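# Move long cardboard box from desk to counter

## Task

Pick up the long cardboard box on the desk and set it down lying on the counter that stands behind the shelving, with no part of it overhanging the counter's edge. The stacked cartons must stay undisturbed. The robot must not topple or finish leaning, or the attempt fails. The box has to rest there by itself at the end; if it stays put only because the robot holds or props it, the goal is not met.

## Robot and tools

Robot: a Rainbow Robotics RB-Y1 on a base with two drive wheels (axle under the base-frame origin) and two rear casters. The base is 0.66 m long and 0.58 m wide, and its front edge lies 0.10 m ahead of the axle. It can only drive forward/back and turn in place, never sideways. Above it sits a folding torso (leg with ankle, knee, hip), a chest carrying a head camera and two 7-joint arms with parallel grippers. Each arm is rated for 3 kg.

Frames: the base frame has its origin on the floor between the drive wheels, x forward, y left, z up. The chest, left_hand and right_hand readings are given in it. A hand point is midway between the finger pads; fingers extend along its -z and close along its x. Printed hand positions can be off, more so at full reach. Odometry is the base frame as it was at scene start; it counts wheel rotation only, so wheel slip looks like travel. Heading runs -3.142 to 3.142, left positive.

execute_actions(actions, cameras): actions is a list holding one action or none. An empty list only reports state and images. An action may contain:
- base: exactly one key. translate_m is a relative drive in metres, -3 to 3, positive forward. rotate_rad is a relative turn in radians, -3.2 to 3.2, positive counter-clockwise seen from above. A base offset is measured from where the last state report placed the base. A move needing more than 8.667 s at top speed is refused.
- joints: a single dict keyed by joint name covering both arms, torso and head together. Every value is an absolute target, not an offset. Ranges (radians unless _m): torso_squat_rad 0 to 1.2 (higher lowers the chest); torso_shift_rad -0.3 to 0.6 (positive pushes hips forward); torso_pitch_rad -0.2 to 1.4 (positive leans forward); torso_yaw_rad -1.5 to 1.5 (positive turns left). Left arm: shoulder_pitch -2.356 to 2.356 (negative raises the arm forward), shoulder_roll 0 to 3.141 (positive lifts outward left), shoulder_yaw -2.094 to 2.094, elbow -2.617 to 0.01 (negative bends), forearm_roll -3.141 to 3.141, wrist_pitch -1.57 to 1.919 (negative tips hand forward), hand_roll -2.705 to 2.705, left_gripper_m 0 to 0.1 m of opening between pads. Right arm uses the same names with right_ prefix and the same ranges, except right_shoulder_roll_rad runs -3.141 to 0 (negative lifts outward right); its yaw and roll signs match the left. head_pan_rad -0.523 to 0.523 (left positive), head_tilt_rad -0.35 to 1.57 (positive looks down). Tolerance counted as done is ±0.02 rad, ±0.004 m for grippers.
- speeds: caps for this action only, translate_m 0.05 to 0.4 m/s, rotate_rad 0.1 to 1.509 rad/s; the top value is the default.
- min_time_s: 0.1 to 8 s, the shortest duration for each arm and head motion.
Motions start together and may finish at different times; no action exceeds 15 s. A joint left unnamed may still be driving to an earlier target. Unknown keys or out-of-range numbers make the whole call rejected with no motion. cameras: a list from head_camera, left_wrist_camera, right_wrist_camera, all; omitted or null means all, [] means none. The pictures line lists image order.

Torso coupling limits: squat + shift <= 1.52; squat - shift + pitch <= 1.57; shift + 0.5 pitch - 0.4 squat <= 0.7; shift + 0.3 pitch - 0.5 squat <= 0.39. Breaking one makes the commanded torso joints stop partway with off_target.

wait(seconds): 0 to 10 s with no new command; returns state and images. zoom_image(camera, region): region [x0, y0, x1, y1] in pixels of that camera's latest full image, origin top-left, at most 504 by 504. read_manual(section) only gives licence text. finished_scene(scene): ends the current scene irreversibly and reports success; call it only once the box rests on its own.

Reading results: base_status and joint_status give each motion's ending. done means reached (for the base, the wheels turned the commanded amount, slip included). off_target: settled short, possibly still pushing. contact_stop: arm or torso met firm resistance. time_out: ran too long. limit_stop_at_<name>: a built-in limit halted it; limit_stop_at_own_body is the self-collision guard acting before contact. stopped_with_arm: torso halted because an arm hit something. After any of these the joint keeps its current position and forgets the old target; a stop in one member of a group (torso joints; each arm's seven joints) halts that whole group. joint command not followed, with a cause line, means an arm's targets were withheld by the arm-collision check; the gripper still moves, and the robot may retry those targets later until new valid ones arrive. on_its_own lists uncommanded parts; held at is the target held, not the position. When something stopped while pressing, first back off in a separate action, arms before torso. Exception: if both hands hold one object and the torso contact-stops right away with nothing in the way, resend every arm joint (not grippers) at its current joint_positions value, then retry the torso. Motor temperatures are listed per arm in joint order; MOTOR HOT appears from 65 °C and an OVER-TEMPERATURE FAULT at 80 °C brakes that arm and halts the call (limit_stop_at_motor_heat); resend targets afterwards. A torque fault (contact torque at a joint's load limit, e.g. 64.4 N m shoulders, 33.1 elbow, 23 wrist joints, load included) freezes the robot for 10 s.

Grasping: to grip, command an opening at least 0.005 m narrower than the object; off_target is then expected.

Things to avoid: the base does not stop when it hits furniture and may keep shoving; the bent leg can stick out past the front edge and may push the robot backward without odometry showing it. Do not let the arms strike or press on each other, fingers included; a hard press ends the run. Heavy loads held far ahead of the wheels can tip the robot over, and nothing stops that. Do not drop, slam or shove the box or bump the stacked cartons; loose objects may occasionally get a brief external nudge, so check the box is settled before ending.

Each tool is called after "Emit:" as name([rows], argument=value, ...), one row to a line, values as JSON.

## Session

Emit:
execute_actions(actions=[])

Scene clock: 0.00 s.
Motor temperatures (°C, as the motors report them): left_arm=[39 34 32 38 39 45 35] | right_arm=[37 35 39 41 45 47 39]
base_odometry: x=+0.000 y=+0.000 heading=+0.000 (m, m, rad; odometry frame)
base_status: not commanded
joint_positions: torso_squat_rad=+0.350 torso_shift_rad=+0.000 torso_pitch_rad=+0.000 torso_yaw_rad=+0.000 left_shoulder_pitch_rad=-0.001 left_shoulder_roll_rad=+0.024 left_shoulder_yaw_rad=+0.015 left_elbow_rad=-0.203 left_forearm_roll_rad=-0.031 left_wrist_pitch_rad=+0.036 left_hand_roll_rad=+0.019 left_gripper_m=+0.100 right_shoulder_pitch_rad=-0.006 right_shoulder_roll_rad=-0.052 right_shoulder_yaw_rad=-0.004 right_elbow_rad=-0.130 right_forearm_roll_rad=-0.006 right_wrist_pitch_rad=-0.048 right_hand_roll_rad=-0.026 right_gripper_m=+0.100 head_pan_rad=-0.001 head_tilt_rad=+0.401
joint_status: not commanded
chest: x=-0.2281 y=+0.0002 z=+1.2475 quat_wxyz=(+1.000, +0.000, +0.000, +0.000) (m; base frame)
left_hand: x=-0.1369 y=+0.2397 z=+0.5675 quat_wxyz=(+0.996, +0.013, -0.084, +0.000) (m; base frame)
right_hand: x=-0.1500 y=-0.2593 z=+0.5682 quat_wxyz=(+0.995, -0.024, -0.092, -0.015) (m; base frame)
pictures: head_camera, left_wrist_camera, right_wrist_camera
Images, in order (width x height): head_camera 896x504, left_wrist_camera 644x364, right_wrist_camera 644x364.

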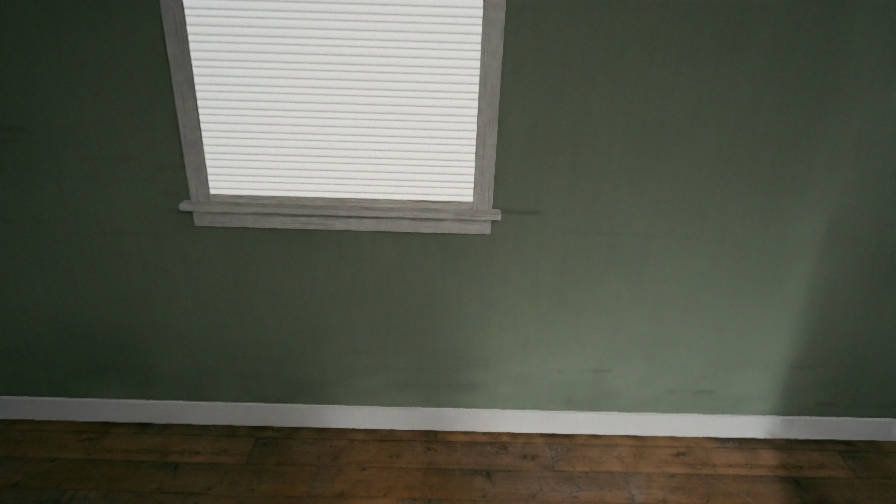

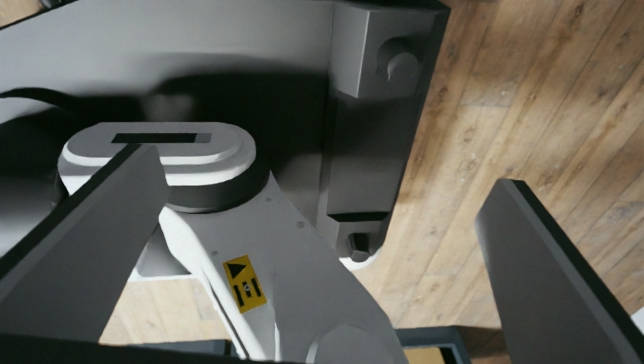

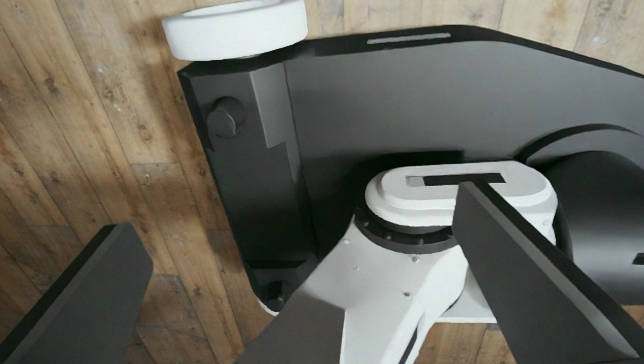

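Emit:
execute_actions([
  {"base":{"rotate_rad":1.6},"joints":{"head_tilt_rad":0.4,"right_shoulder_pitch_rad":0.3,"right_elbow_rad":-2.0,"right_shoulder_roll_rad":-0.03}},
], cameras=["head_camera"])

Emit:
execute_actions([
  {"base":{"rotate_rad":1.0}},
], cameras=["head_camera"])

Scene clock: 4.13 s.
Motor temperatures (°C, as the motors report them): left_arm=[39 34 32 38 39 45 35] | right_arm=[37 35 39 41 45 47 39]
base_odometry: x=+0.000 y=+0.000 heading=+1.599 (m, m, rad; odometry frame)
base_status: done
joint_positions: torso_squat_rad=+0.350 torso_shift_rad=+0.000 torso_pitch_rad=+0.000 torso_yaw_rad=+0.000 left_shoulder_pitch_rad=-0.001 left_shoulder_roll_rad=+0.024 left_shoulder_yaw_rad=+0.015 left_elbow_rad=-0.203 left_forearm_roll_rad=-0.031 left_wrist_pitch_rad=+0.036 left_hand_roll_rad=+0.019 left_gripper_m=+0.100 right_shoulder_pitch_rad=+0.300 right_shoulder_roll_rad=-0.030 right_shoulder_yaw_rad=-0.004 right_elbow_rad=-2.000 right_forearm_roll_rad=-0.006 right_wrist_pitch_rad=-0.048 right_hand_roll_rad=-0.026 right_gripper_m=+0.100 head_pan_rad=-0.001 head_tilt_rad=+0.400
joint_status: all done
chest: x=-0.2282 y=+0.0001 z=+1.2475 quat_wxyz=(+1.000, +0.000, +0.000, +0.000) (m; base frame)
left_hand: x=-0.1369 y=+0.2397 z=+0.5675 quat_wxyz=(+0.996, +0.014, -0.084, +0.000) (m; base frame)
right_hand: x=+0.2059 y=-0.2720 z=+1.1059 quat_wxyz=(+0.634, -0.039, -0.772, -0.024) (m; base frame)
pictures: head_camera
Images, in order (width x height): head_camera 896x504.

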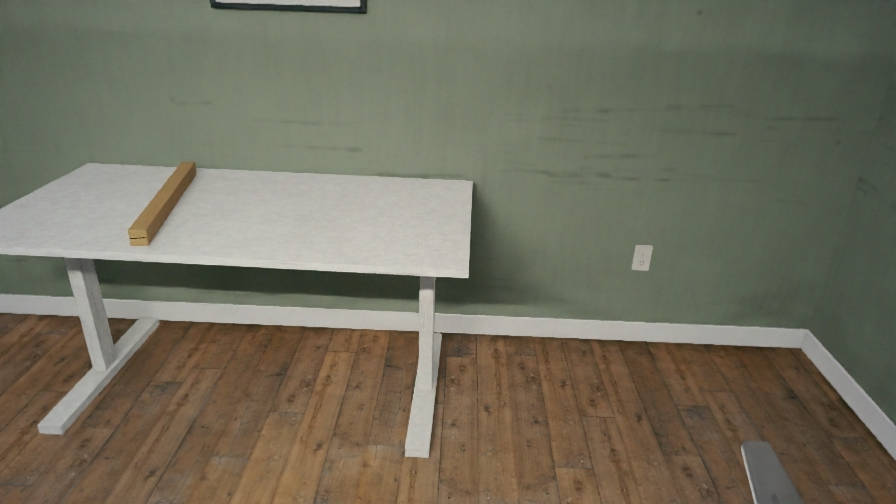

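Scene clock: 7.33 s.
Motor temperatures (°C, as the motors report them): left_arm=[39 34 32 38 39 45 35] | right_arm=[37 35 39 41 45 47 39]
base_odometry: x=+0.000 y=+0.000 heading=+2.599 (m, m, rad; odometry frame)
base_status: done
joint_positions: torso_squat_rad=+0.350 torso_shift_rad=+0.000 torso_pitch_rad=+0.000 torso_yaw_rad=+0.000 left_shoulder_pitch_rad=-0.001 left_shoulder_roll_rad=+0.024 left_shoulder_yaw_rad=+0.015 left_elbow_rad=-0.203 left_forearm_roll_rad=-0.031 left_wrist_pitch_rad=+0.036 left_hand_roll_rad=+0.019 left_gripper_m=+0.100 right_shoulder_pitch_rad=+0.300 right_shoulder_roll_rad=-0.030 right_shoulder_yaw_rad=-0.004 right_elbow_rad=-2.000 right_forearm_roll_rad=-0.006 right_wrist_pitch_rad=-0.048 right_hand_roll_rad=-0.026 right_gripper_m=+0.100 head_pan_rad=-0.001 head_tilt_rad=+0.400
joint_status: not commanded
chest: x=-0.2282 y=+0.0001 z=+1.2475 quat_wxyz=(+1.000, +0.000, +0.000, +0.000) (m; base frame)
left_hand: x=-0.1369 y=+0.2397 z=+0.5675 quat_wxyz=(+0.996, +0.014, -0.084, +0.000) (m; base frame)
right_hand: x=+0.2059 y=-0.2720 z=+1.1059 quat_wxyz=(+0.634, -0.039, -0.772, -0.024) (m; base frame)
pictures: head_camera
Images, in order (width x height): head_camera 896x504.

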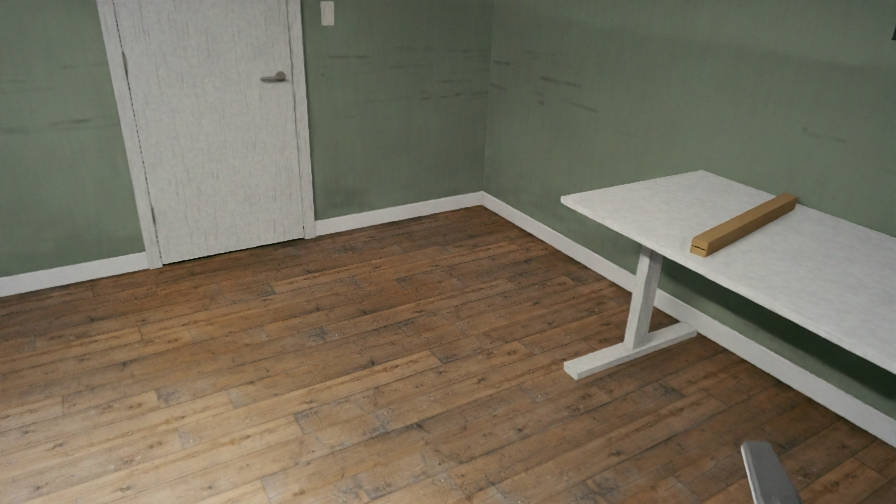

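Emit:
execute_actions([
  {"base":{"rotate_rad":-0.145},"joints":{"left_shoulder_pitch_rad":0.3,"left_elbow_rad":-2.4}},
], cameras=[])

Emit:
execute_actions([
  {"base":{"translate_m":1.57},"joints":{"right_shoulder_pitch_rad":-1.0,"right_elbow_rad":-1.457,"right_hand_roll_rad":1.57,"right_shoulder_roll_rad":-0.1,"right_shoulder_yaw_rad":-0.4,"right_forearm_roll_rad":0,"right_wrist_pitch_rad":1.2}},
], cameras=[])

Emit:
execute_actions([
  {"base":{"rotate_rad":-0.605},"joints":{"head_tilt_rad":0.7}},
], cameras=["head_camera"])

Scene clock: 10.63 s.
Motor temperatures (°C, as the motors report them): left_arm=[39 34 32 38 39 45 35] | right_arm=[37 35 39 41 45 47 39]
base_odometry: x=+0.000 y=+0.000 heading=+2.454 (m, m, rad; odometry frame)
base_status: done
joint_positions: torso_squat_rad=+0.350 torso_shift_rad=+0.000 torso_pitch_rad=+0.000 torso_yaw_rad=+0.000 left_shoulder_pitch_rad=+0.300 left_shoulder_roll_rad=+0.024 left_shoulder_yaw_rad=+0.015 left_elbow_rad=-2.400 left_forearm_roll_rad=-0.031 left_wrist_pitch_rad=+0.036 left_hand_roll_rad=+0.019 left_gripper_m=+0.100 right_shoulder_pitch_rad=+0.300 right_shoulder_roll_rad=-0.030 right_shoulder_yaw_rad=-0.004 right_elbow_rad=-2.000 right_forearm_roll_rad=-0.006 right_wrist_pitch_rad=-0.048 right_hand_roll_rad=-0.026 right_gripper_m=+0.100 head_pan_rad=-0.001 head_tilt_rad=+0.400
joint_status: all done
chest: x=-0.2282 y=+0.0002 z=+1.2475 quat_wxyz=(+1.000, +0.000, +0.000, +0.000) (m; base frame)
left_hand: x=+0.1582 y=+0.2649 z=+1.2738 quat_wxyz=(+0.505, +0.063, -0.861, +0.007) (m; base frame)
right_hand: x=+0.2059 y=-0.2720 z=+1.1059 quat_wxyz=(+0.634, -0.039, -0.772, -0.024) (m; base frame)
pictures: none
No camera images: the call's "cameras" was empty. Leave "cameras" out to get every camera's image.

Scene clock: 16.13 s.
Motor temperatures (°C, as the motors report them): left_arm=[39 34 32 38 39 45 35] | right_arm=[37 35 39 41 45 47 39]
base_odometry: x=-1.215 y=+0.995 heading=+2.456 (m, m, rad; odometry frame)
base_status: done
joint_positions: torso_squat_rad=+0.350 torso_shift_rad=+0.000 torso_pitch_rad=+0.000 torso_yaw_rad=+0.000 left_shoulder_pitch_rad=+0.300 left_shoulder_roll_rad=+0.024 left_shoulder_yaw_rad=+0.015 left_elbow_rad=-2.400 left_forearm_roll_rad=-0.031 left_wrist_pitch_rad=+0.036 left_hand_roll_rad=+0.019 left_gripper_m=+0.100 right_shoulder_pitch_rad=-1.000 right_shoulder_roll_rad=-0.100 right_shoulder_yaw_rad=-0.400 right_elbow_rad=-1.457 right_forearm_roll_rad=+0.000 right_wrist_pitch_rad=+1.200 right_hand_roll_rad=+1.570 right_gripper_m=+0.100 head_pan_rad=-0.001 head_tilt_rad=+0.400
joint_status: all done
chest: x=-0.2281 y=+0.0002 z=+1.2475 quat_wxyz=(+1.000, +0.000, +0.000, +0.000) (m; base frame)
left_hand: x=+0.1582 y=+0.2649 z=+1.2737 quat_wxyz=(+0.505, +0.063, -0.861, +0.007) (m; base frame)
right_hand: x=+0.4245 y=-0.2268 z=+1.2804 quat_wxyz=(+0.610, -0.371, -0.432, +0.551) (m; base frame)
pictures: none
No camera images: the call's "cameras" was empty. Leave "cameras" out to get every camera's image.

Scene clock: 18.70 s.
Motor temperatures (°C, as the motors report them): left_arm=[39 34 32 38 39 45 35] | right_arm=[37 35 39 41 45 47 39]
base_odometry: x=-1.215 y=+0.995 heading=+1.851 (m, m, rad; odometry frame)
base_status: done
joint_positions: torso_squat_rad=+0.350 torso_shift_rad=+0.000 torso_pitch_rad=+0.000 torso_yaw_rad=+0.000 left_shoulder_pitch_rad=+0.300 left_shoulder_roll_rad=+0.024 left_shoulder_yaw_rad=+0.015 left_elbow_rad=-2.400 left_forearm_roll_rad=-0.031 left_wrist_pitch_rad=+0.036 left_hand_roll_rad=+0.019 left_gripper_m=+0.100 right_shoulder_pitch_rad=-1.000 right_shoulder_roll_rad=-0.100 right_shoulder_yaw_rad=-0.400 right_elbow_rad=-1.457 right_forearm_roll_rad=+0.000 right_wrist_pitch_rad=+1.200 right_hand_roll_rad=+1.570 right_gripper_m=+0.100 head_pan_rad=-0.001 head_tilt_rad=+0.700
joint_status: all done
chest: x=-0.2281 y=+0.0002 z=+1.2475 quat_wxyz=(+1.000, +0.000, +0.000, +0.000) (m; base frame)
left_hand: x=+0.1582 y=+0.2649 z=+1.2737 quat_wxyz=(+0.505, +0.063, -0.861, +0.007) (m; base frame)
right_hand: x=+0.4245 y=-0.2268 z=+1.2804 quat_wxyz=(+0.610, -0.371, -0.432, +0.551) (m; base frame)
pictures: head_camera
Images, in order (width x height): head_camera 896x504.

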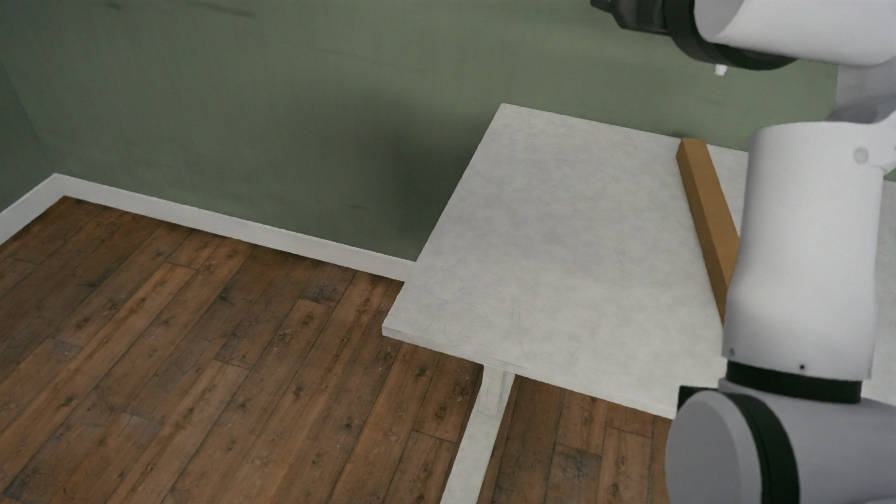

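Emit:
execute_actions([
  {"base":{"rotate_rad":0.55}},
], cameras=[])

Emit:
execute_actions([
  {"base":{"translate_m":-0.27}},
], cameras=[])

Emit:
execute_actions([
  {"base":{"rotate_rad":-0.75},"joints":{"right_shoulder_roll_rad":-0.9,"head_tilt_rad":0.65}},
], cameras=["head_camera"])

Scene clock: 21.70 s.
Motor temperatures (°C, as the motors report them): left_arm=[39 34 32 38 39 45 35] | right_arm=[37 35 39 41 45 47 39]
base_odometry: x=-1.214 y=+0.995 heading=+2.400 (m, m, rad; odometry frame)
base_status: done
joint_positions: torso_squat_rad=+0.350 torso_shift_rad=+0.000 torso_pitch_rad=+0.000 torso_yaw_rad=+0.000 left_shoulder_pitch_rad=+0.300 left_shoulder_roll_rad=+0.024 left_shoulder_yaw_rad=+0.015 left_elbow_rad=-2.400 left_forearm_roll_rad=-0.031 left_wrist_pitch_rad=+0.036 left_hand_roll_rad=+0.019 left_gripper_m=+0.100 right_shoulder_pitch_rad=-1.000 right_shoulder_roll_rad=-0.100 right_shoulder_yaw_rad=-0.400 right_elbow_rad=-1.457 right_forearm_roll_rad=+0.000 right_wrist_pitch_rad=+1.200 right_hand_roll_rad=+1.570 right_gripper_m=+0.100 head_pan_rad=-0.001 head_tilt_rad=+0.700
joint_status: not commanded
chest: x=-0.2281 y=+0.0001 z=+1.2475 quat_wxyz=(+1.000, +0.000, +0.000, +0.000) (m; base frame)
left_hand: x=+0.1582 y=+0.2649 z=+1.2737 quat_wxyz=(+0.505, +0.063, -0.861, +0.007) (m; base frame)
right_hand: x=+0.4245 y=-0.2269 z=+1.2804 quat_wxyz=(+0.610, -0.371, -0.432, +0.551) (m; base frame)
pictures: none
No camera images: the call's "cameras" was empty. Leave "cameras" out to get every camera's image.

Scene clock: 24.03 s.
Motor temperatures (°C, as the motors report them): left_arm=[39 34 32 38 39 45 35] | right_arm=[37 35 39 41 45 47 39]
base_odometry: x=-1.015 y=+0.812 heading=+2.400 (m, m, rad; odometry frame)
base_status: done
joint_positions: torso_squat_rad=+0.350 torso_shift_rad=+0.000 torso_pitch_rad=+0.000 torso_yaw_rad=+0.000 left_shoulder_pitch_rad=+0.300 left_shoulder_roll_rad=+0.024 left_shoulder_yaw_rad=+0.015 left_elbow_rad=-2.400 left_forearm_roll_rad=-0.031 left_wrist_pitch_rad=+0.036 left_hand_roll_rad=+0.019 left_gripper_m=+0.100 right_shoulder_pitch_rad=-1.000 right_shoulder_roll_rad=-0.100 right_shoulder_yaw_rad=-0.400 right_elbow_rad=-1.457 right_forearm_roll_rad=+0.000 right_wrist_pitch_rad=+1.200 right_hand_roll_rad=+1.570 right_gripper_m=+0.100 head_pan_rad=-0.001 head_tilt_rad=+0.700
joint_status: not commanded
chest: x=-0.2282 y=+0.0001 z=+1.2475 quat_wxyz=(+1.000, +0.000, +0.000, +0.000) (m; base frame)
left_hand: x=+0.1581 y=+0.2649 z=+1.2737 quat_wxyz=(+0.505, +0.063, -0.861, +0.007) (m; base frame)
right_hand: x=+0.4245 y=-0.2269 z=+1.2805 quat_wxyz=(+0.610, -0.371, -0.432, +0.551) (m; base frame)
pictures: none
No camera images: the call's "cameras" was empty. Leave "cameras" out to get every camera's image.

Scene clock: 26.93 s.
Motor temperatures (°C, as the motors report them): left_arm=[39 34 32 38 39 45 35] | right_arm=[37 35 39 41 45 47 39]
base_odometry: x=-1.015 y=+0.812 heading=+1.650 (m, m, rad; odometry frame)
base_status: done
joint_positions: torso_squat_rad=+0.350 torso_shift_rad=+0.000 torso_pitch_rad=+0.000 torso_yaw_rad=+0.000 left_shoulder_pitch_rad=+0.300 left_shoulder_roll_rad=+0.024 left_shoulder_yaw_rad=+0.015 left_elbow_rad=-2.400 left_forearm_roll_rad=-0.031 left_wrist_pitch_rad=+0.036 left_hand_roll_rad=+0.019 left_gripper_m=+0.100 right_shoulder_pitch_rad=-1.000 right_shoulder_roll_rad=-0.900 right_shoulder_yaw_rad=-0.400 right_elbow_rad=-1.457 right_forearm_roll_rad=+0.000 right_wrist_pitch_rad=+1.200 right_hand_roll_rad=+1.570 right_gripper_m=+0.100 head_pan_rad=-0.001 head_tilt_rad=+0.650
joint_status: all done
chest: x=-0.2282 y=+0.0001 z=+1.2475 quat_wxyz=(+1.000, +0.000, +0.000, +0.000) (m; base frame)
left_hand: x=+0.1581 y=+0.2649 z=+1.2738 quat_wxyz=(+0.505, +0.063, -0.861, +0.007) (m; base frame)
right_hand: x=+0.2835 y=-0.5859 z=+1.5075 quat_wxyz=(+0.605, -0.665, -0.236, +0.369) (m; base frame)
pictures: head_camera
Images, in order (width x height): head_camera 896x504.

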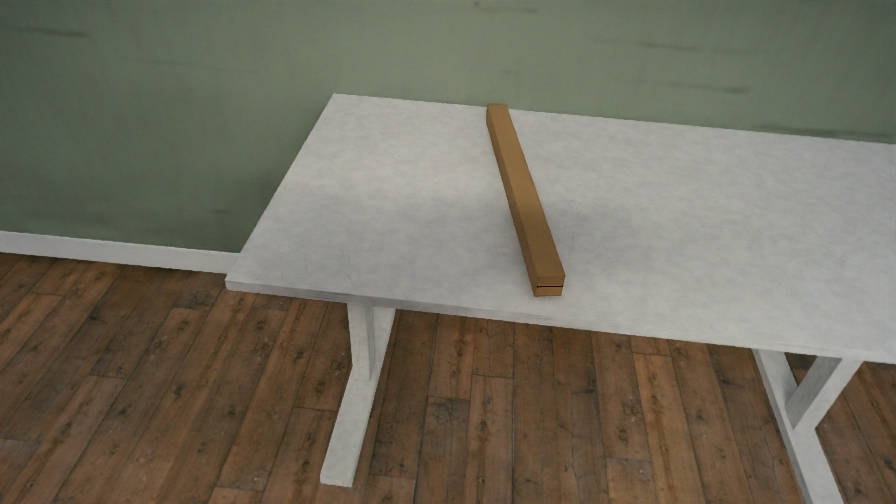

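Emit:
execute_actions([
  {"joints":{"right_shoulder_roll_rad":-0.1,"right_shoulder_yaw_rad":-0.25}},
], cameras=[])

Emit:
execute_actions([
  {"base":{"translate_m":0.47},"joints":{"torso_shift_rad":0.1,"torso_pitch_rad":0.6,"head_tilt_rad":0.4}},
], cameras=["head_camera","right_wrist_camera"])

Scene clock: 28.83 s.
Motor temperatures (°C, as the motors report them): left_arm=[39 34 32 38 39 45 35] | right_arm=[37 35 39 41 45 47 39]
base_odometry: x=-1.015 y=+0.812 heading=+1.650 (m, m, rad; odometry frame)
base_status: not commanded
joint_positions: torso_squat_rad=+0.350 torso_shift_rad=+0.000 torso_pitch_rad=+0.000 torso_yaw_rad=+0.000 left_shoulder_pitch_rad=+0.300 left_shoulder_roll_rad=+0.024 left_shoulder_yaw_rad=+0.015 left_elbow_rad=-2.400 left_forearm_roll_rad=-0.031 left_wrist_pitch_rad=+0.036 left_hand_roll_rad=+0.019 left_gripper_m=+0.100 right_shoulder_pitch_rad=-1.000 right_shoulder_roll_rad=-0.100 right_shoulder_yaw_rad=-0.250 right_elbow_rad=-1.457 right_forearm_roll_rad=+0.000 right_wrist_pitch_rad=+1.200 right_hand_roll_rad=+1.570 right_gripper_m=+0.100 head_pan_rad=-0.001 head_tilt_rad=+0.650
joint_status: all done
chest: x=-0.2281 y=+0.0002 z=+1.2475 quat_wxyz=(+1.000, +0.000, +0.000, +0.000) (m; base frame)
left_hand: x=+0.1582 y=+0.2649 z=+1.2737 quat_wxyz=(+0.505, +0.063, -0.861, +0.007) (m; base frame)
right_hand: x=+0.4233 y=-0.1761 z=+1.2834 quat_wxyz=(+0.561, -0.390, -0.415, +0.601) (m; base frame)
pictures: none
No camera images: the call's "cameras" was empty. Leave "cameras" out to get every camera's image.

Scene clock: 31.60 s.
Motor temperatures (°C, as the motors report them): left_arm=[39 34 32 38 39 45 35] | right_arm=[37 35 39 41 45 47 39]
base_odometry: x=-1.052 y=+1.281 heading=+1.650 (m, m, rad; odometry frame)
base_status: done
joint_positions: torso_squat_rad=+0.350 torso_shift_rad=+0.100 torso_pitch_rad=+0.600 torso_yaw_rad=+0.000 left_shoulder_pitch_rad=+0.300 left_shoulder_roll_rad=+0.024 left_shoulder_yaw_rad=+0.015 left_elbow_rad=-2.400 left_forearm_roll_rad=-0.031 left_wrist_pitch_rad=+0.036 left_hand_roll_rad=+0.019 left_gripper_m=+0.100 right_shoulder_pitch_rad=-1.000 right_shoulder_roll_rad=-0.100 right_shoulder_yaw_rad=-0.250 right_elbow_rad=-1.457 right_forearm_roll_rad=+0.000 right_wrist_pitch_rad=+1.200 right_hand_roll_rad=+1.570 right_gripper_m=+0.100 head_pan_rad=-0.001 head_tilt_rad=+0.400
joint_status: all done
chest: x=+0.0124 y=+0.0001 z=+1.1901 quat_wxyz=(+0.955, +0.000, +0.296, +0.000) (m; base frame)
left_hand: x=+0.3462 y=+0.2649 z=+0.9937 quat_wxyz=(+0.737, +0.062, -0.673, -0.012) (m; base frame)
right_hand: x=+0.5704 y=-0.1762 z=+0.8521 quat_wxyz=(+0.658, -0.196, -0.231, +0.689) (m; base frame)
pictures: head_camera, right_wrist_camera
Images, in order (width x height): head_camera 896x504, right_wrist_camera 644x364.

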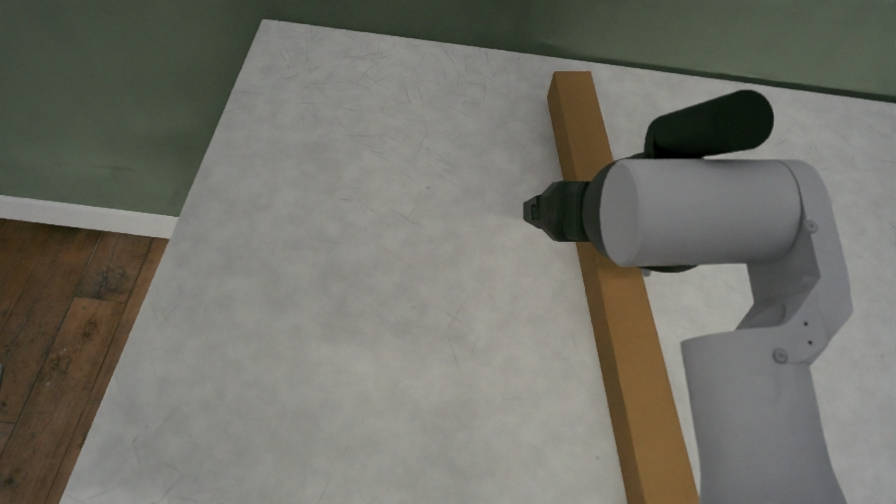

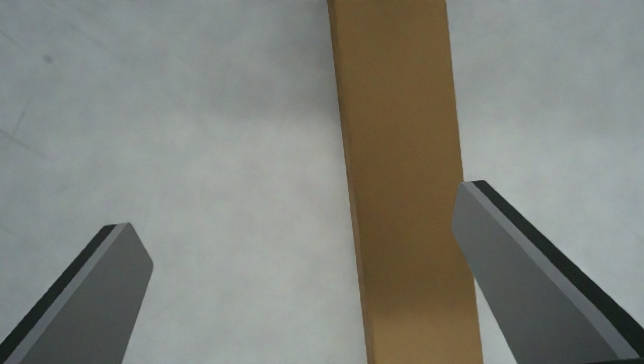

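Emit:
execute_actions([
  {"joints":{"right_shoulder_yaw_rad":-0.4}},
], cameras=[])

Emit:
execute_actions([
  {"joints":{"torso_pitch_rad":0.66}},
], cameras=["right_wrist_camera"])

Scene clock: 32.37 s.
Motor temperatures (°C, as the motors report them): left_arm=[39 34 32 38 39 45 35] | right_arm=[37 35 39 41 45 47 39]
base_odometry: x=-1.052 y=+1.281 heading=+1.650 (m, m, rad; odometry frame)
base_status: not commanded
joint_positions: torso_squat_rad=+0.350 torso_shift_rad=+0.100 torso_pitch_rad=+0.600 torso_yaw_rad=+0.000 left_shoulder_pitch_rad=+0.300 left_shoulder_roll_rad=+0.024 left_shoulder_yaw_rad=+0.015 left_elbow_rad=-2.400 left_forearm_roll_rad=-0.031 left_wrist_pitch_rad=+0.036 left_hand_roll_rad=+0.019 left_gripper_m=+0.100 right_shoulder_pitch_rad=-1.000 right_shoulder_roll_rad=-0.100 right_shoulder_yaw_rad=-0.400 right_elbow_rad=-1.457 right_forearm_roll_rad=+0.000 right_wrist_pitch_rad=+1.200 right_hand_roll_rad=+1.570 right_gripper_m=+0.100 head_pan_rad=-0.001 head_tilt_rad=+0.400
joint_status: all done
chest: x=+0.0124 y=+0.0001 z=+1.1901 quat_wxyz=(+0.955, +0.000, +0.296, +0.000) (m; base frame)
left_hand: x=+0.3461 y=+0.2649 z=+0.9937 quat_wxyz=(+0.737, +0.062, -0.673, -0.012) (m; base frame)
right_hand: x=+0.5698 y=-0.2271 z=+0.8490 quat_wxyz=(+0.711, -0.191, -0.232, +0.636) (m; base frame)
pictures: none
No camera images: the call's "cameras" was empty. Leave "cameras" out to get every camera's image.

Scene clock: 33.43 s.
Motor temperatures (°C, as the motors report them): left_arm=[39 34 32 38 39 45 35] | right_arm=[37 35 39 41 45 47 39]
base_odometry: x=-1.052 y=+1.281 heading=+1.650 (m, m, rad; odometry frame)
base_status: not commanded
joint_positions: torso_squat_rad=+0.350 torso_shift_rad=+0.100 torso_pitch_rad=+0.660 torso_yaw_rad=+0.000 left_shoulder_pitch_rad=+0.300 left_shoulder_roll_rad=+0.024 left_shoulder_yaw_rad=+0.015 left_elbow_rad=-2.400 left_forearm_roll_rad=-0.031 left_wrist_pitch_rad=+0.036 left_hand_roll_rad=+0.019 left_gripper_m=+0.100 right_shoulder_pitch_rad=-1.000 right_shoulder_roll_rad=-0.100 right_shoulder_yaw_rad=-0.400 right_elbow_rad=-1.457 right_forearm_roll_rad=+0.000 right_wrist_pitch_rad=+1.200 right_hand_roll_rad=+1.570 right_gripper_m=+0.100 head_pan_rad=-0.001 head_tilt_rad=+0.400
joint_status: all done
chest: x=+0.0273 y=+0.0001 z=+1.1792 quat_wxyz=(+0.946, +0.000, +0.324, +0.000) (m; base frame)
left_hand: x=+0.3487 y=+0.2649 z=+0.9632 quat_wxyz=(+0.757, +0.062, -0.651, -0.014) (m; base frame)
right_hand: x=+0.5633 y=-0.2271 z=+0.8053 quat_wxyz=(+0.717, -0.172, -0.211, +0.641) (m; base frame)
pictures: right_wrist_camera
Images, in order (width x height): right_wrist_camera 644x364.

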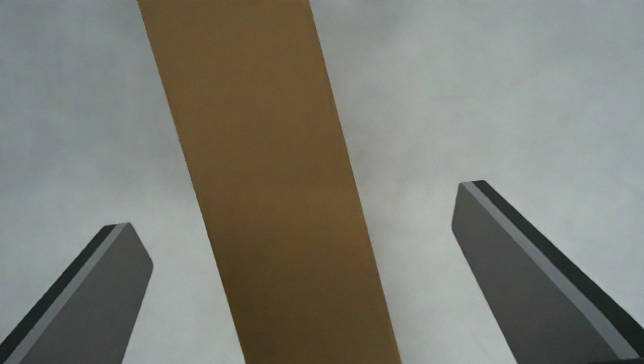

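Matches the earlier view. Grasp, lift, back off.

Emit:
execute_actions([
  {"joints":{"torso_pitch_rad":0.705}},
], cameras=[])

Emit:
execute_actions([
  {"joints":{"right_gripper_m":0.04}},
], cameras=["right_wrist_camera"])

Emit:
execute_actions([
  {"joints":{"torso_pitch_rad":0.3}},
], cameras=["head_camera"])

Emit:
execute_actions([
  {"base":{"translate_m":-0.7},"joints":{"left_shoulder_pitch_rad":0,"left_elbow_rad":-0.2,"head_tilt_rad":0.05}},
], cameras=[])

Emit:
execute_actions([
  {"base":{"rotate_rad":2.6},"speeds":{"rotate_rad":0.9}},
], cameras=["head_camera"])

Scene clock: 34.50 s.
Motor temperatures (°C, as the motors report them): left_arm=[39 34 32 38 39 45 35] | right_arm=[37 35 39 41 45 47 39]
base_odometry: x=-1.052 y=+1.281 heading=+1.650 (m, m, rad; odometry frame)
base_status: not commanded
joint_positions: torso_squat_rad=+0.350 torso_shift_rad=+0.100 torso_pitch_rad=+0.705 torso_yaw_rad=+0.000 left_shoulder_pitch_rad=+0.300 left_shoulder_roll_rad=+0.024 left_shoulder_yaw_rad=+0.015 left_elbow_rad=-2.400 left_forearm_roll_rad=-0.031 left_wrist_pitch_rad=+0.036 left_hand_roll_rad=+0.019 left_gripper_m=+0.100 right_shoulder_pitch_rad=-1.000 right_shoulder_roll_rad=-0.100 right_shoulder_yaw_rad=-0.400 right_elbow_rad=-1.457 right_forearm_roll_rad=+0.000 right_wrist_pitch_rad=+1.200 right_hand_roll_rad=+1.570 right_gripper_m=+0.100 head_pan_rad=-0.001 head_tilt_rad=+0.400
joint_status: all done
chest: x=+0.0381 y=+0.0001 z=+1.1704 quat_wxyz=(+0.939, +0.000, +0.345, +0.000) (m; base frame)
left_hand: x=+0.3495 y=+0.2648 z=+0.9402 quat_wxyz=(+0.771, +0.062, -0.633, -0.015) (m; base frame)
right_hand: x=+0.5568 y=-0.2271 z=+0.7728 quat_wxyz=(+0.722, -0.158, -0.195, +0.645) (m; base frame)
pictures: none
No camera images: the call's "cameras" was empty. Leave "cameras" out to get every camera's image.

Scene clock: 35.60 s.
Motor temperatures (°C, as the motors report them): left_arm=[39 34 32 38 39 45 35] | right_arm=[37 35 39 41 45 47 39]
base_odometry: x=-1.052 y=+1.281 heading=+1.650 (m, m, rad; odometry frame)
base_status: not commanded
joint_positions: torso_squat_rad=+0.350 torso_shift_rad=+0.100 torso_pitch_rad=+0.705 torso_yaw_rad=+0.000 left_shoulder_pitch_rad=+0.300 left_shoulder_roll_rad=+0.024 left_shoulder_yaw_rad=+0.015 left_elbow_rad=-2.400 left_forearm_roll_rad=-0.031 left_wrist_pitch_rad=+0.036 left_hand_roll_rad=+0.019 left_gripper_m=+0.100 right_shoulder_pitch_rad=-1.000 right_shoulder_roll_rad=-0.100 right_shoulder_yaw_rad=-0.400 right_elbow_rad=-1.457 right_forearm_roll_rad=+0.000 right_wrist_pitch_rad=+1.200 right_hand_roll_rad=+1.570 right_gripper_m=+0.054 head_pan_rad=-0.001 head_tilt_rad=+0.400
joint_status: right_gripper_m off_target (ended at +0.054, target +0.040)
chest: x=+0.0381 y=+0.0001 z=+1.1704 quat_wxyz=(+0.939, +0.000, +0.345, +0.000) (m; base frame)
left_hand: x=+0.3495 y=+0.2648 z=+0.9402 quat_wxyz=(+0.771, +0.062, -0.633, -0.015) (m; base frame)
right_hand: x=+0.5568 y=-0.2271 z=+0.7729 quat_wxyz=(+0.722, -0.158, -0.195, +0.645) (m; base frame)
pictures: right_wrist_camera
Images, in order (width x height): right_wrist_camera 644x364.

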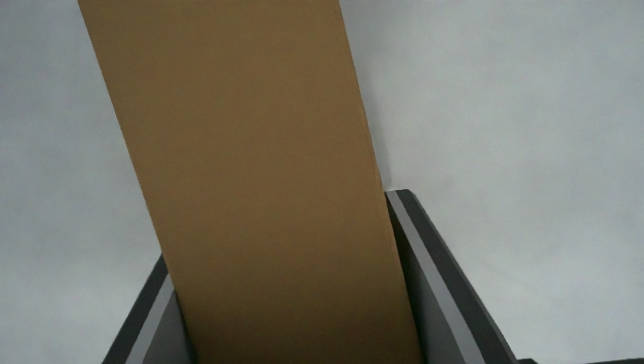

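Scene clock: 37.73 s.
Motor temperatures (°C, as the motors report them): left_arm=[39 34 32 38 39 45 35] | right_arm=[37 35 39 41 45 47 39]
base_odometry: x=-1.052 y=+1.281 heading=+1.650 (m, m, rad; odometry frame)
base_status: not commanded
joint_positions: torso_squat_rad=+0.350 torso_shift_rad=+0.100 torso_pitch_rad=+0.300 torso_yaw_rad=+0.000 left_shoulder_pitch_rad=+0.300 left_shoulder_roll_rad=+0.024 left_shoulder_yaw_rad=+0.015 left_elbow_rad=-2.400 left_forearm_roll_rad=-0.031 left_wrist_pitch_rad=+0.036 left_hand_roll_rad=+0.019 left_gripper_m=+0.100 right_shoulder_pitch_rad=-1.000 right_shoulder_roll_rad=-0.100 right_shoulder_yaw_rad=-0.400 right_elbow_rad=-1.457 right_forearm_roll_rad=+0.000 right_wrist_pitch_rad=+1.200 right_hand_roll_rad=+1.570 right_gripper_m=+0.054 head_pan_rad=-0.001 head_tilt_rad=+0.400
joint_status: all done
chest: x=-0.0710 y=+0.0001 z=+1.2304 quat_wxyz=(+0.989, +0.000, +0.149, +0.000) (m; base frame)
left_hand: x=+0.3059 y=+0.2649 z=+1.1414 quat_wxyz=(+0.628, +0.063, -0.776, -0.002) (m; base frame)
right_hand: x=+0.5624 y=-0.2270 z=+1.0693 quat_wxyz=(+0.668, -0.284, -0.336, +0.600) (m; base frame)
pictures: head_camera
Images, in order (width x height): head_camera 896x504.

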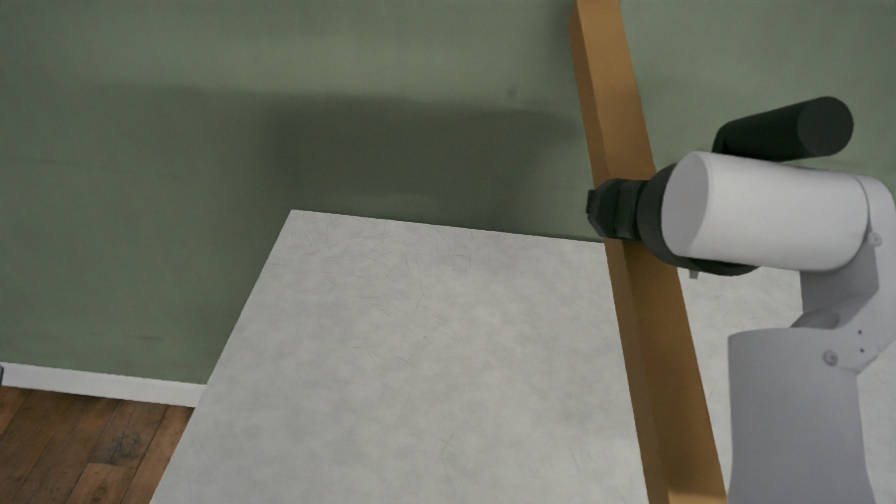

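Scene clock: 41.17 s.
Motor temperatures (°C, as the motors report them): left_arm=[39 34 32 38 39 45 35] | right_arm=[37 35 39 41 45 47 39]
base_odometry: x=-0.997 y=+0.583 heading=+1.649 (m, m, rad; odometry frame)
base_status: done
joint_positions: torso_squat_rad=+0.350 torso_shift_rad=+0.100 torso_pitch_rad=+0.300 torso_yaw_rad=+0.000 left_shoulder_pitch_rad=+0.000 left_shoulder_roll_rad=+0.024 left_shoulder_yaw_rad=+0.015 left_elbow_rad=-0.200 left_forearm_roll_rad=-0.031 left_wrist_pitch_rad=+0.036 left_hand_roll_rad=+0.019 left_gripper_m=+0.100 right_shoulder_pitch_rad=-1.000 right_shoulder_roll_rad=-0.100 right_shoulder_yaw_rad=-0.400 right_elbow_rad=-1.457 right_forearm_roll_rad=+0.000 right_wrist_pitch_rad=+1.200 right_hand_roll_rad=+1.570 right_gripper_m=+0.054 head_pan_rad=-0.001 head_tilt_rad=+0.050
joint_status: all done
chest: x=-0.0709 y=+0.0001 z=+1.2304 quat_wxyz=(+0.989, +0.000, +0.149, +0.000) (m; base frame)
left_hand: x=-0.1871 y=+0.2398 z=+0.5542 quat_wxyz=(+0.998, +0.013, +0.068, -0.002) (m; base frame)
right_hand: x=+0.5624 y=-0.2270 z=+1.0693 quat_wxyz=(+0.668, -0.284, -0.336, +0.600) (m; base frame)
pictures: none
No camera images: the call's "cameras" was empty. Leave "cameras" out to get every camera's image.

Scene clock: 46.20 s.
Motor temperatures (°C, as the motors report them): left_arm=[39 34 32 38 39 45 35] | right_arm=[37 35 39 41 45 47 39]
base_odometry: x=-0.997 y=+0.583 heading=-2.034 (m, m, rad; odometry frame)
base_status: done
joint_positions: torso_squat_rad=+0.350 torso_shift_rad=+0.100 torso_pitch_rad=+0.300 torso_yaw_rad=+0.000 left_shoulder_pitch_rad=+0.000 left_shoulder_roll_rad=+0.024 left_shoulder_yaw_rad=+0.015 left_elbow_rad=-0.200 left_forearm_roll_rad=-0.031 left_wrist_pitch_rad=+0.036 left_hand_roll_rad=+0.019 left_gripper_m=+0.100 right_shoulder_pitch_rad=-1.000 right_shoulder_roll_rad=-0.100 right_shoulder_yaw_rad=-0.400 right_elbow_rad=-1.457 right_forearm_roll_rad=+0.000 right_wrist_pitch_rad=+1.200 right_hand_roll_rad=+1.570 right_gripper_m=+0.054 head_pan_rad=-0.001 head_tilt_rad=+0.050
joint_status: not commanded
chest: x=-0.0709 y=+0.0001 z=+1.2304 quat_wxyz=(+0.989, +0.000, +0.149, +0.000) (m; base frame)
left_hand: x=-0.1870 y=+0.2398 z=+0.5542 quat_wxyz=(+0.998, +0.013, +0.068, -0.002) (m; base frame)
right_hand: x=+0.5624 y=-0.2271 z=+1.0693 quat_wxyz=(+0.668, -0.284, -0.336, +0.600) (m; base frame)
pictures: head_camera
Images, in order (width x height): head_camera 896x504.

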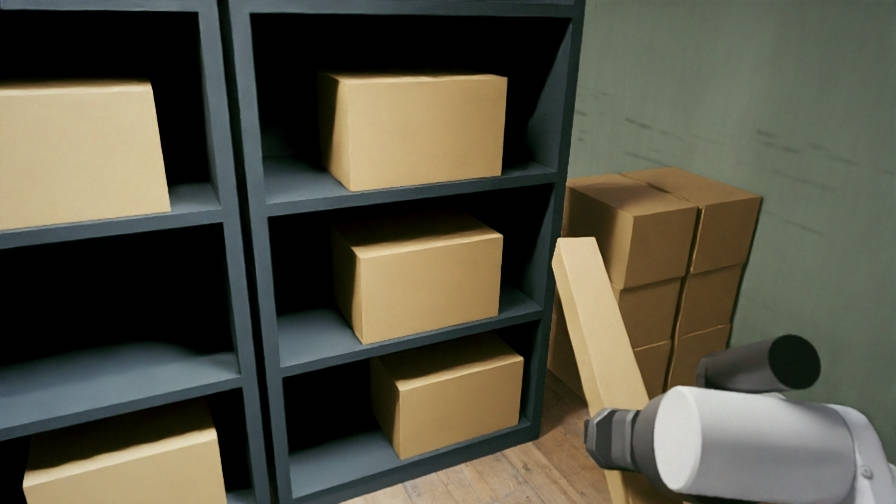

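Emit:
execute_actions([
  {"base":{"rotate_rad":1.93},"speeds":{"rotate_rad":0.9}},
], cameras=[])

Emit:
execute_actions([
  {"base":{"translate_m":1.4}},
], cameras=[])

Emit:
execute_actions([
  {"base":{"rotate_rad":-0.9},"joints":{"head_tilt_rad":0.2},"speeds":{"rotate_rad":0.9}},
], cameras=["head_camera"])

Scene clock: 50.77 s.
Motor temperatures (°C, as the motors report them): left_arm=[39 34 32 38 39 45 35] | right_arm=[37 35 39 41 45 47 39]
base_odometry: x=-0.997 y=+0.583 heading=-0.105 (m, m, rad; odometry frame)
base_status: done
joint_positions: torso_squat_rad=+0.350 torso_shift_rad=+0.100 torso_pitch_rad=+0.300 torso_yaw_rad=+0.000 left_shoulder_pitch_rad=+0.000 left_shoulder_roll_rad=+0.024 left_shoulder_yaw_rad=+0.015 left_elbow_rad=-0.200 left_forearm_roll_rad=-0.031 left_wrist_pitch_rad=+0.036 left_hand_roll_rad=+0.019 left_gripper_m=+0.100 right_shoulder_pitch_rad=-1.000 right_shoulder_roll_rad=-0.100 right_shoulder_yaw_rad=-0.400 right_elbow_rad=-1.457 right_forearm_roll_rad=+0.000 right_wrist_pitch_rad=+1.200 right_hand_roll_rad=+1.570 right_gripper_m=+0.054 head_pan_rad=-0.001 head_tilt_rad=+0.050
joint_status: not commanded
chest: x=-0.0709 y=+0.0001 z=+1.2304 quat_wxyz=(+0.989, +0.000, +0.149, +0.000) (m; base frame)
left_hand: x=-0.1870 y=+0.2398 z=+0.5542 quat_wxyz=(+0.998, +0.013, +0.068, -0.002) (m; base frame)
right_hand: x=+0.5624 y=-0.2271 z=+1.0693 quat_wxyz=(+0.668, -0.284, -0.336, +0.600) (m; base frame)
pictures: none
No camera images: the call's "cameras" was empty. Leave "cameras" out to get every camera's image.

Scene clock: 55.73 s.
Motor temperatures (°C, as the motors report them): left_arm=[39 34 32 38 39 45 35] | right_arm=[37 35 39 42 45 47 39]
base_odometry: x=+0.395 y=+0.437 heading=-0.105 (m, m, rad; odometry frame)
base_status: done
joint_positions: torso_squat_rad=+0.350 torso_shift_rad=+0.100 torso_pitch_rad=+0.300 torso_yaw_rad=+0.000 left_shoulder_pitch_rad=+0.000 left_shoulder_roll_rad=+0.024 left_shoulder_yaw_rad=+0.015 left_elbow_rad=-0.200 left_forearm_roll_rad=-0.031 left_wrist_pitch_rad=+0.036 left_hand_roll_rad=+0.019 left_gripper_m=+0.100 right_shoulder_pitch_rad=-1.000 right_shoulder_roll_rad=-0.100 right_shoulder_yaw_rad=-0.400 right_elbow_rad=-1.457 right_forearm_roll_rad=+0.000 right_wrist_pitch_rad=+1.200 right_hand_roll_rad=+1.570 right_gripper_m=+0.054 head_pan_rad=-0.001 head_tilt_rad=+0.050
joint_status: not commanded
chest: x=-0.0709 y=+0.0001 z=+1.2304 quat_wxyz=(+0.989, +0.000, +0.149, +0.000) (m; base frame)
left_hand: x=-0.1868 y=+0.2398 z=+0.5542 quat_wxyz=(+0.998, +0.013, +0.068, -0.002) (m; base frame)
right_hand: x=+0.5625 y=-0.2271 z=+1.0692 quat_wxyz=(+0.668, -0.284, -0.336, +0.600) (m; base frame)
pictures: none
No camera images: the call's "cameras" was empty. Leave "cameras" out to get every camera's image.

Scene clock: 58.73 s.
Motor temperatures (°C, as the motors report them): left_arm=[39 34 32 38 39 45 35] | right_arm=[37 35 39 42 45 47 39]
base_odometry: x=+0.395 y=+0.437 heading=-1.004 (m, m, rad; odometry frame)
base_status: done
joint_positions: torso_squat_rad=+0.350 torso_shift_rad=+0.100 torso_pitch_rad=+0.300 torso_yaw_rad=+0.000 left_shoulder_pitch_rad=+0.000 left_shoulder_roll_rad=+0.024 left_shoulder_yaw_rad=+0.015 left_elbow_rad=-0.200 left_forearm_roll_rad=-0.031 left_wrist_pitch_rad=+0.036 left_hand_roll_rad=+0.019 left_gripper_m=+0.100 right_shoulder_pitch_rad=-1.000 right_shoulder_roll_rad=-0.100 right_shoulder_yaw_rad=-0.400 right_elbow_rad=-1.457 right_forearm_roll_rad=+0.000 right_wrist_pitch_rad=+1.200 right_hand_roll_rad=+1.570 right_gripper_m=+0.054 head_pan_rad=-0.001 head_tilt_rad=+0.200
joint_status: all done
chest: x=-0.0709 y=+0.0001 z=+1.2304 quat_wxyz=(+0.989, +0.000, +0.149, +0.000) (m; base frame)
left_hand: x=-0.1868 y=+0.2398 z=+0.5542 quat_wxyz=(+0.998, +0.013, +0.068, -0.002) (m; base frame)
right_hand: x=+0.5625 y=-0.2271 z=+1.0692 quat_wxyz=(+0.668, -0.284, -0.336, +0.600) (m; base frame)
pictures: head_camera
Images, in order (width x height): head_camera 896x504.

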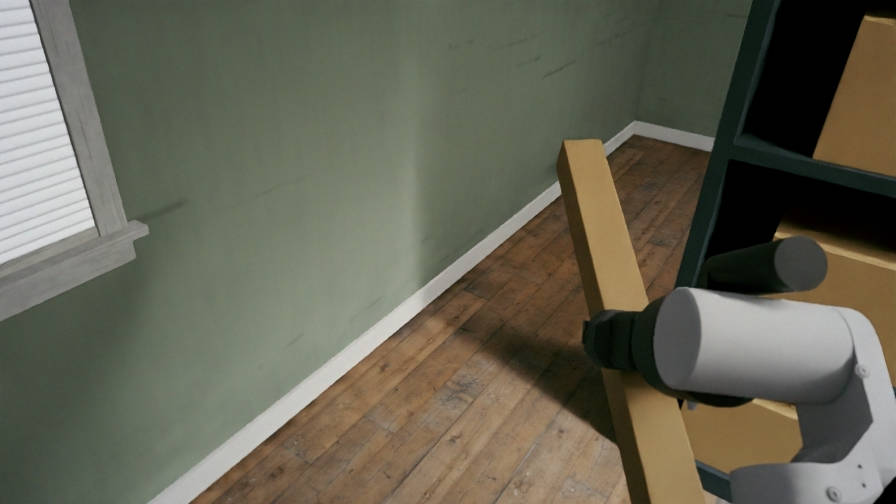

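Emit:
execute_actions([
  {"base":{"translate_m":1.35}},
], cameras=[])

Emit:
execute_actions([
  {"base":{"rotate_rad":-0.57},"speeds":{"rotate_rad":0.8}},
], cameras=["head_camera"])

Scene clock: 63.73 s.
Motor temperatures (°C, as the motors report them): left_arm=[39 34 32 38 39 45 35] | right_arm=[37 35 39 42 45 47 39]
base_odometry: x=+1.120 y=-0.702 heading=-1.004 (m, m, rad; odometry frame)
base_status: done
joint_positions: torso_squat_rad=+0.350 torso_shift_rad=+0.100 torso_pitch_rad=+0.300 torso_yaw_rad=+0.000 left_shoulder_pitch_rad=+0.000 left_shoulder_roll_rad=+0.024 left_shoulder_yaw_rad=+0.015 left_elbow_rad=-0.200 left_forearm_roll_rad=-0.031 left_wrist_pitch_rad=+0.036 left_hand_roll_rad=+0.019 left_gripper_m=+0.100 right_shoulder_pitch_rad=-1.000 right_shoulder_roll_rad=-0.100 right_shoulder_yaw_rad=-0.400 right_elbow_rad=-1.457 right_forearm_roll_rad=+0.000 right_wrist_pitch_rad=+1.200 right_hand_roll_rad=+1.570 right_gripper_m=+0.054 head_pan_rad=-0.001 head_tilt_rad=+0.200
joint_status: not commanded
chest: x=-0.0709 y=+0.0001 z=+1.2304 quat_wxyz=(+0.989, +0.000, +0.149, +0.000) (m; base frame)
left_hand: x=-0.1868 y=+0.2398 z=+0.5542 quat_wxyz=(+0.998, +0.013, +0.068, -0.002) (m; base frame)
right_hand: x=+0.5625 y=-0.2271 z=+1.0692 quat_wxyz=(+0.668, -0.284, -0.336, +0.600) (m; base frame)
pictures: none
No camera images: the call's "cameras" was empty. Leave "cameras" out to get every camera's image.

Scene clock: 66.23 s.
Motor temperatures (°C, as the motors report them): left_arm=[39 34 32 38 39 45 35] | right_arm=[37 35 39 42 45 47 39]
base_odometry: x=+1.120 y=-0.702 heading=-1.574 (m, m, rad; odometry frame)
base_status: done
joint_positions: torso_squat_rad=+0.350 torso_shift_rad=+0.100 torso_pitch_rad=+0.300 torso_yaw_rad=+0.000 left_shoulder_pitch_rad=+0.000 left_shoulder_roll_rad=+0.024 left_shoulder_yaw_rad=+0.015 left_elbow_rad=-0.200 left_forearm_roll_rad=-0.031 left_wrist_pitch_rad=+0.036 left_hand_roll_rad=+0.019 left_gripper_m=+0.100 right_shoulder_pitch_rad=-1.000 right_shoulder_roll_rad=-0.100 right_shoulder_yaw_rad=-0.400 right_elbow_rad=-1.457 right_forearm_roll_rad=+0.000 right_wrist_pitch_rad=+1.200 right_hand_roll_rad=+1.570 right_gripper_m=+0.054 head_pan_rad=-0.001 head_tilt_rad=+0.200
joint_status: not commanded
chest: x=-0.0709 y=+0.0001 z=+1.2304 quat_wxyz=(+0.989, +0.000, +0.149, +0.000) (m; base frame)
left_hand: x=-0.1868 y=+0.2398 z=+0.5542 quat_wxyz=(+0.998, +0.013, +0.068, -0.002) (m; base frame)
right_hand: x=+0.5625 y=-0.2271 z=+1.0692 quat_wxyz=(+0.668, -0.284, -0.336, +0.600) (m; base frame)
pictures: head_camera
Images, in order (width x height): head_camera 896x504.

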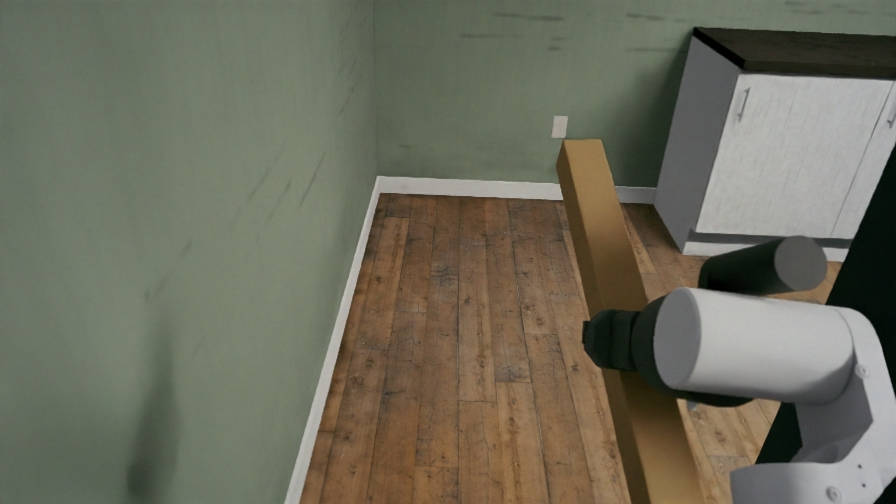

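Emit:
execute_actions([
  {"base":{"rotate_rad":-0.12}},
], cameras=[])

Emit:
execute_actions([
  {"base":{"translate_m":1.8},"joints":{"head_pan_rad":-0.5,"head_tilt_rad":0.3}},
], cameras=["head_camera"])

Scene clock: 67.67 s.
Motor temperatures (°C, as the motors report them): left_arm=[39 34 32 38 39 45 35] | right_arm=[37 35 39 42 45 47 39]
base_odometry: x=+1.120 y=-0.702 heading=-1.693 (m, m, rad; odometry frame)
base_status: done
joint_positions: torso_squat_rad=+0.350 torso_shift_rad=+0.100 torso_pitch_rad=+0.300 torso_yaw_rad=+0.000 left_shoulder_pitch_rad=+0.000 left_shoulder_roll_rad=+0.024 left_shoulder_yaw_rad=+0.015 left_elbow_rad=-0.200 left_forearm_roll_rad=-0.031 left_wrist_pitch_rad=+0.036 left_hand_roll_rad=+0.019 left_gripper_m=+0.100 right_shoulder_pitch_rad=-1.000 right_shoulder_roll_rad=-0.100 right_shoulder_yaw_rad=-0.400 right_elbow_rad=-1.457 right_forearm_roll_rad=+0.000 right_wrist_pitch_rad=+1.200 right_hand_roll_rad=+1.570 right_gripper_m=+0.054 head_pan_rad=-0.001 head_tilt_rad=+0.200
joint_status: not commanded
chest: x=-0.0709 y=+0.0001 z=+1.2304 quat_wxyz=(+0.989, +0.000, +0.149, +0.000) (m; base frame)
left_hand: x=-0.1868 y=+0.2398 z=+0.5542 quat_wxyz=(+0.998, +0.013, +0.068, -0.002) (m; base frame)
right_hand: x=+0.5625 y=-0.2271 z=+1.0692 quat_wxyz=(+0.668, -0.284, -0.336, +0.600) (m; base frame)
pictures: none
No camera images: the call's "cameras" was empty. Leave "cameras" out to get every camera's image.

Scene clock: 73.70 s.
Motor temperatures (°C, as the motors report them): left_arm=[39 34 32 38 39 45 35] | right_arm=[37 35 39 42 45 47 39]
base_odometry: x=+0.900 y=-2.489 heading=-1.693 (m, m, rad; odometry frame)
base_status: done
joint_positions: torso_squat_rad=+0.350 torso_shift_rad=+0.100 torso_pitch_rad=+0.300 torso_yaw_rad=+0.000 left_shoulder_pitch_rad=+0.000 left_shoulder_roll_rad=+0.024 left_shoulder_yaw_rad=+0.015 left_elbow_rad=-0.200 left_forearm_roll_rad=-0.031 left_wrist_pitch_rad=+0.036 left_hand_roll_rad=+0.019 left_gripper_m=+0.100 right_shoulder_pitch_rad=-1.000 right_shoulder_roll_rad=-0.100 right_shoulder_yaw_rad=-0.400 right_elbow_rad=-1.457 right_forearm_roll_rad=+0.000 right_wrist_pitch_rad=+1.200 right_hand_roll_rad=+1.570 right_gripper_m=+0.054 head_pan_rad=-0.500 head_tilt_rad=+0.300
joint_status: all done
chest: x=-0.0709 y=+0.0001 z=+1.2304 quat_wxyz=(+0.989, +0.000, +0.149, +0.000) (m; base frame)
left_hand: x=-0.1868 y=+0.2398 z=+0.5542 quat_wxyz=(+0.998, +0.013, +0.068, -0.002) (m; base frame)
right_hand: x=+0.5625 y=-0.2271 z=+1.0692 quat_wxyz=(+0.668, -0.284, -0.336, +0.600) (m; base frame)
pictures: head_camera
Images, in order (width x height): head_camera 896x504.

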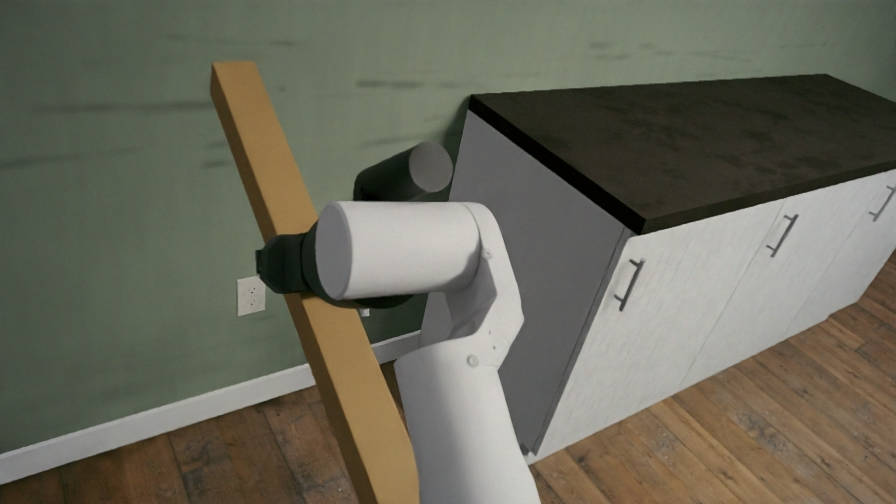

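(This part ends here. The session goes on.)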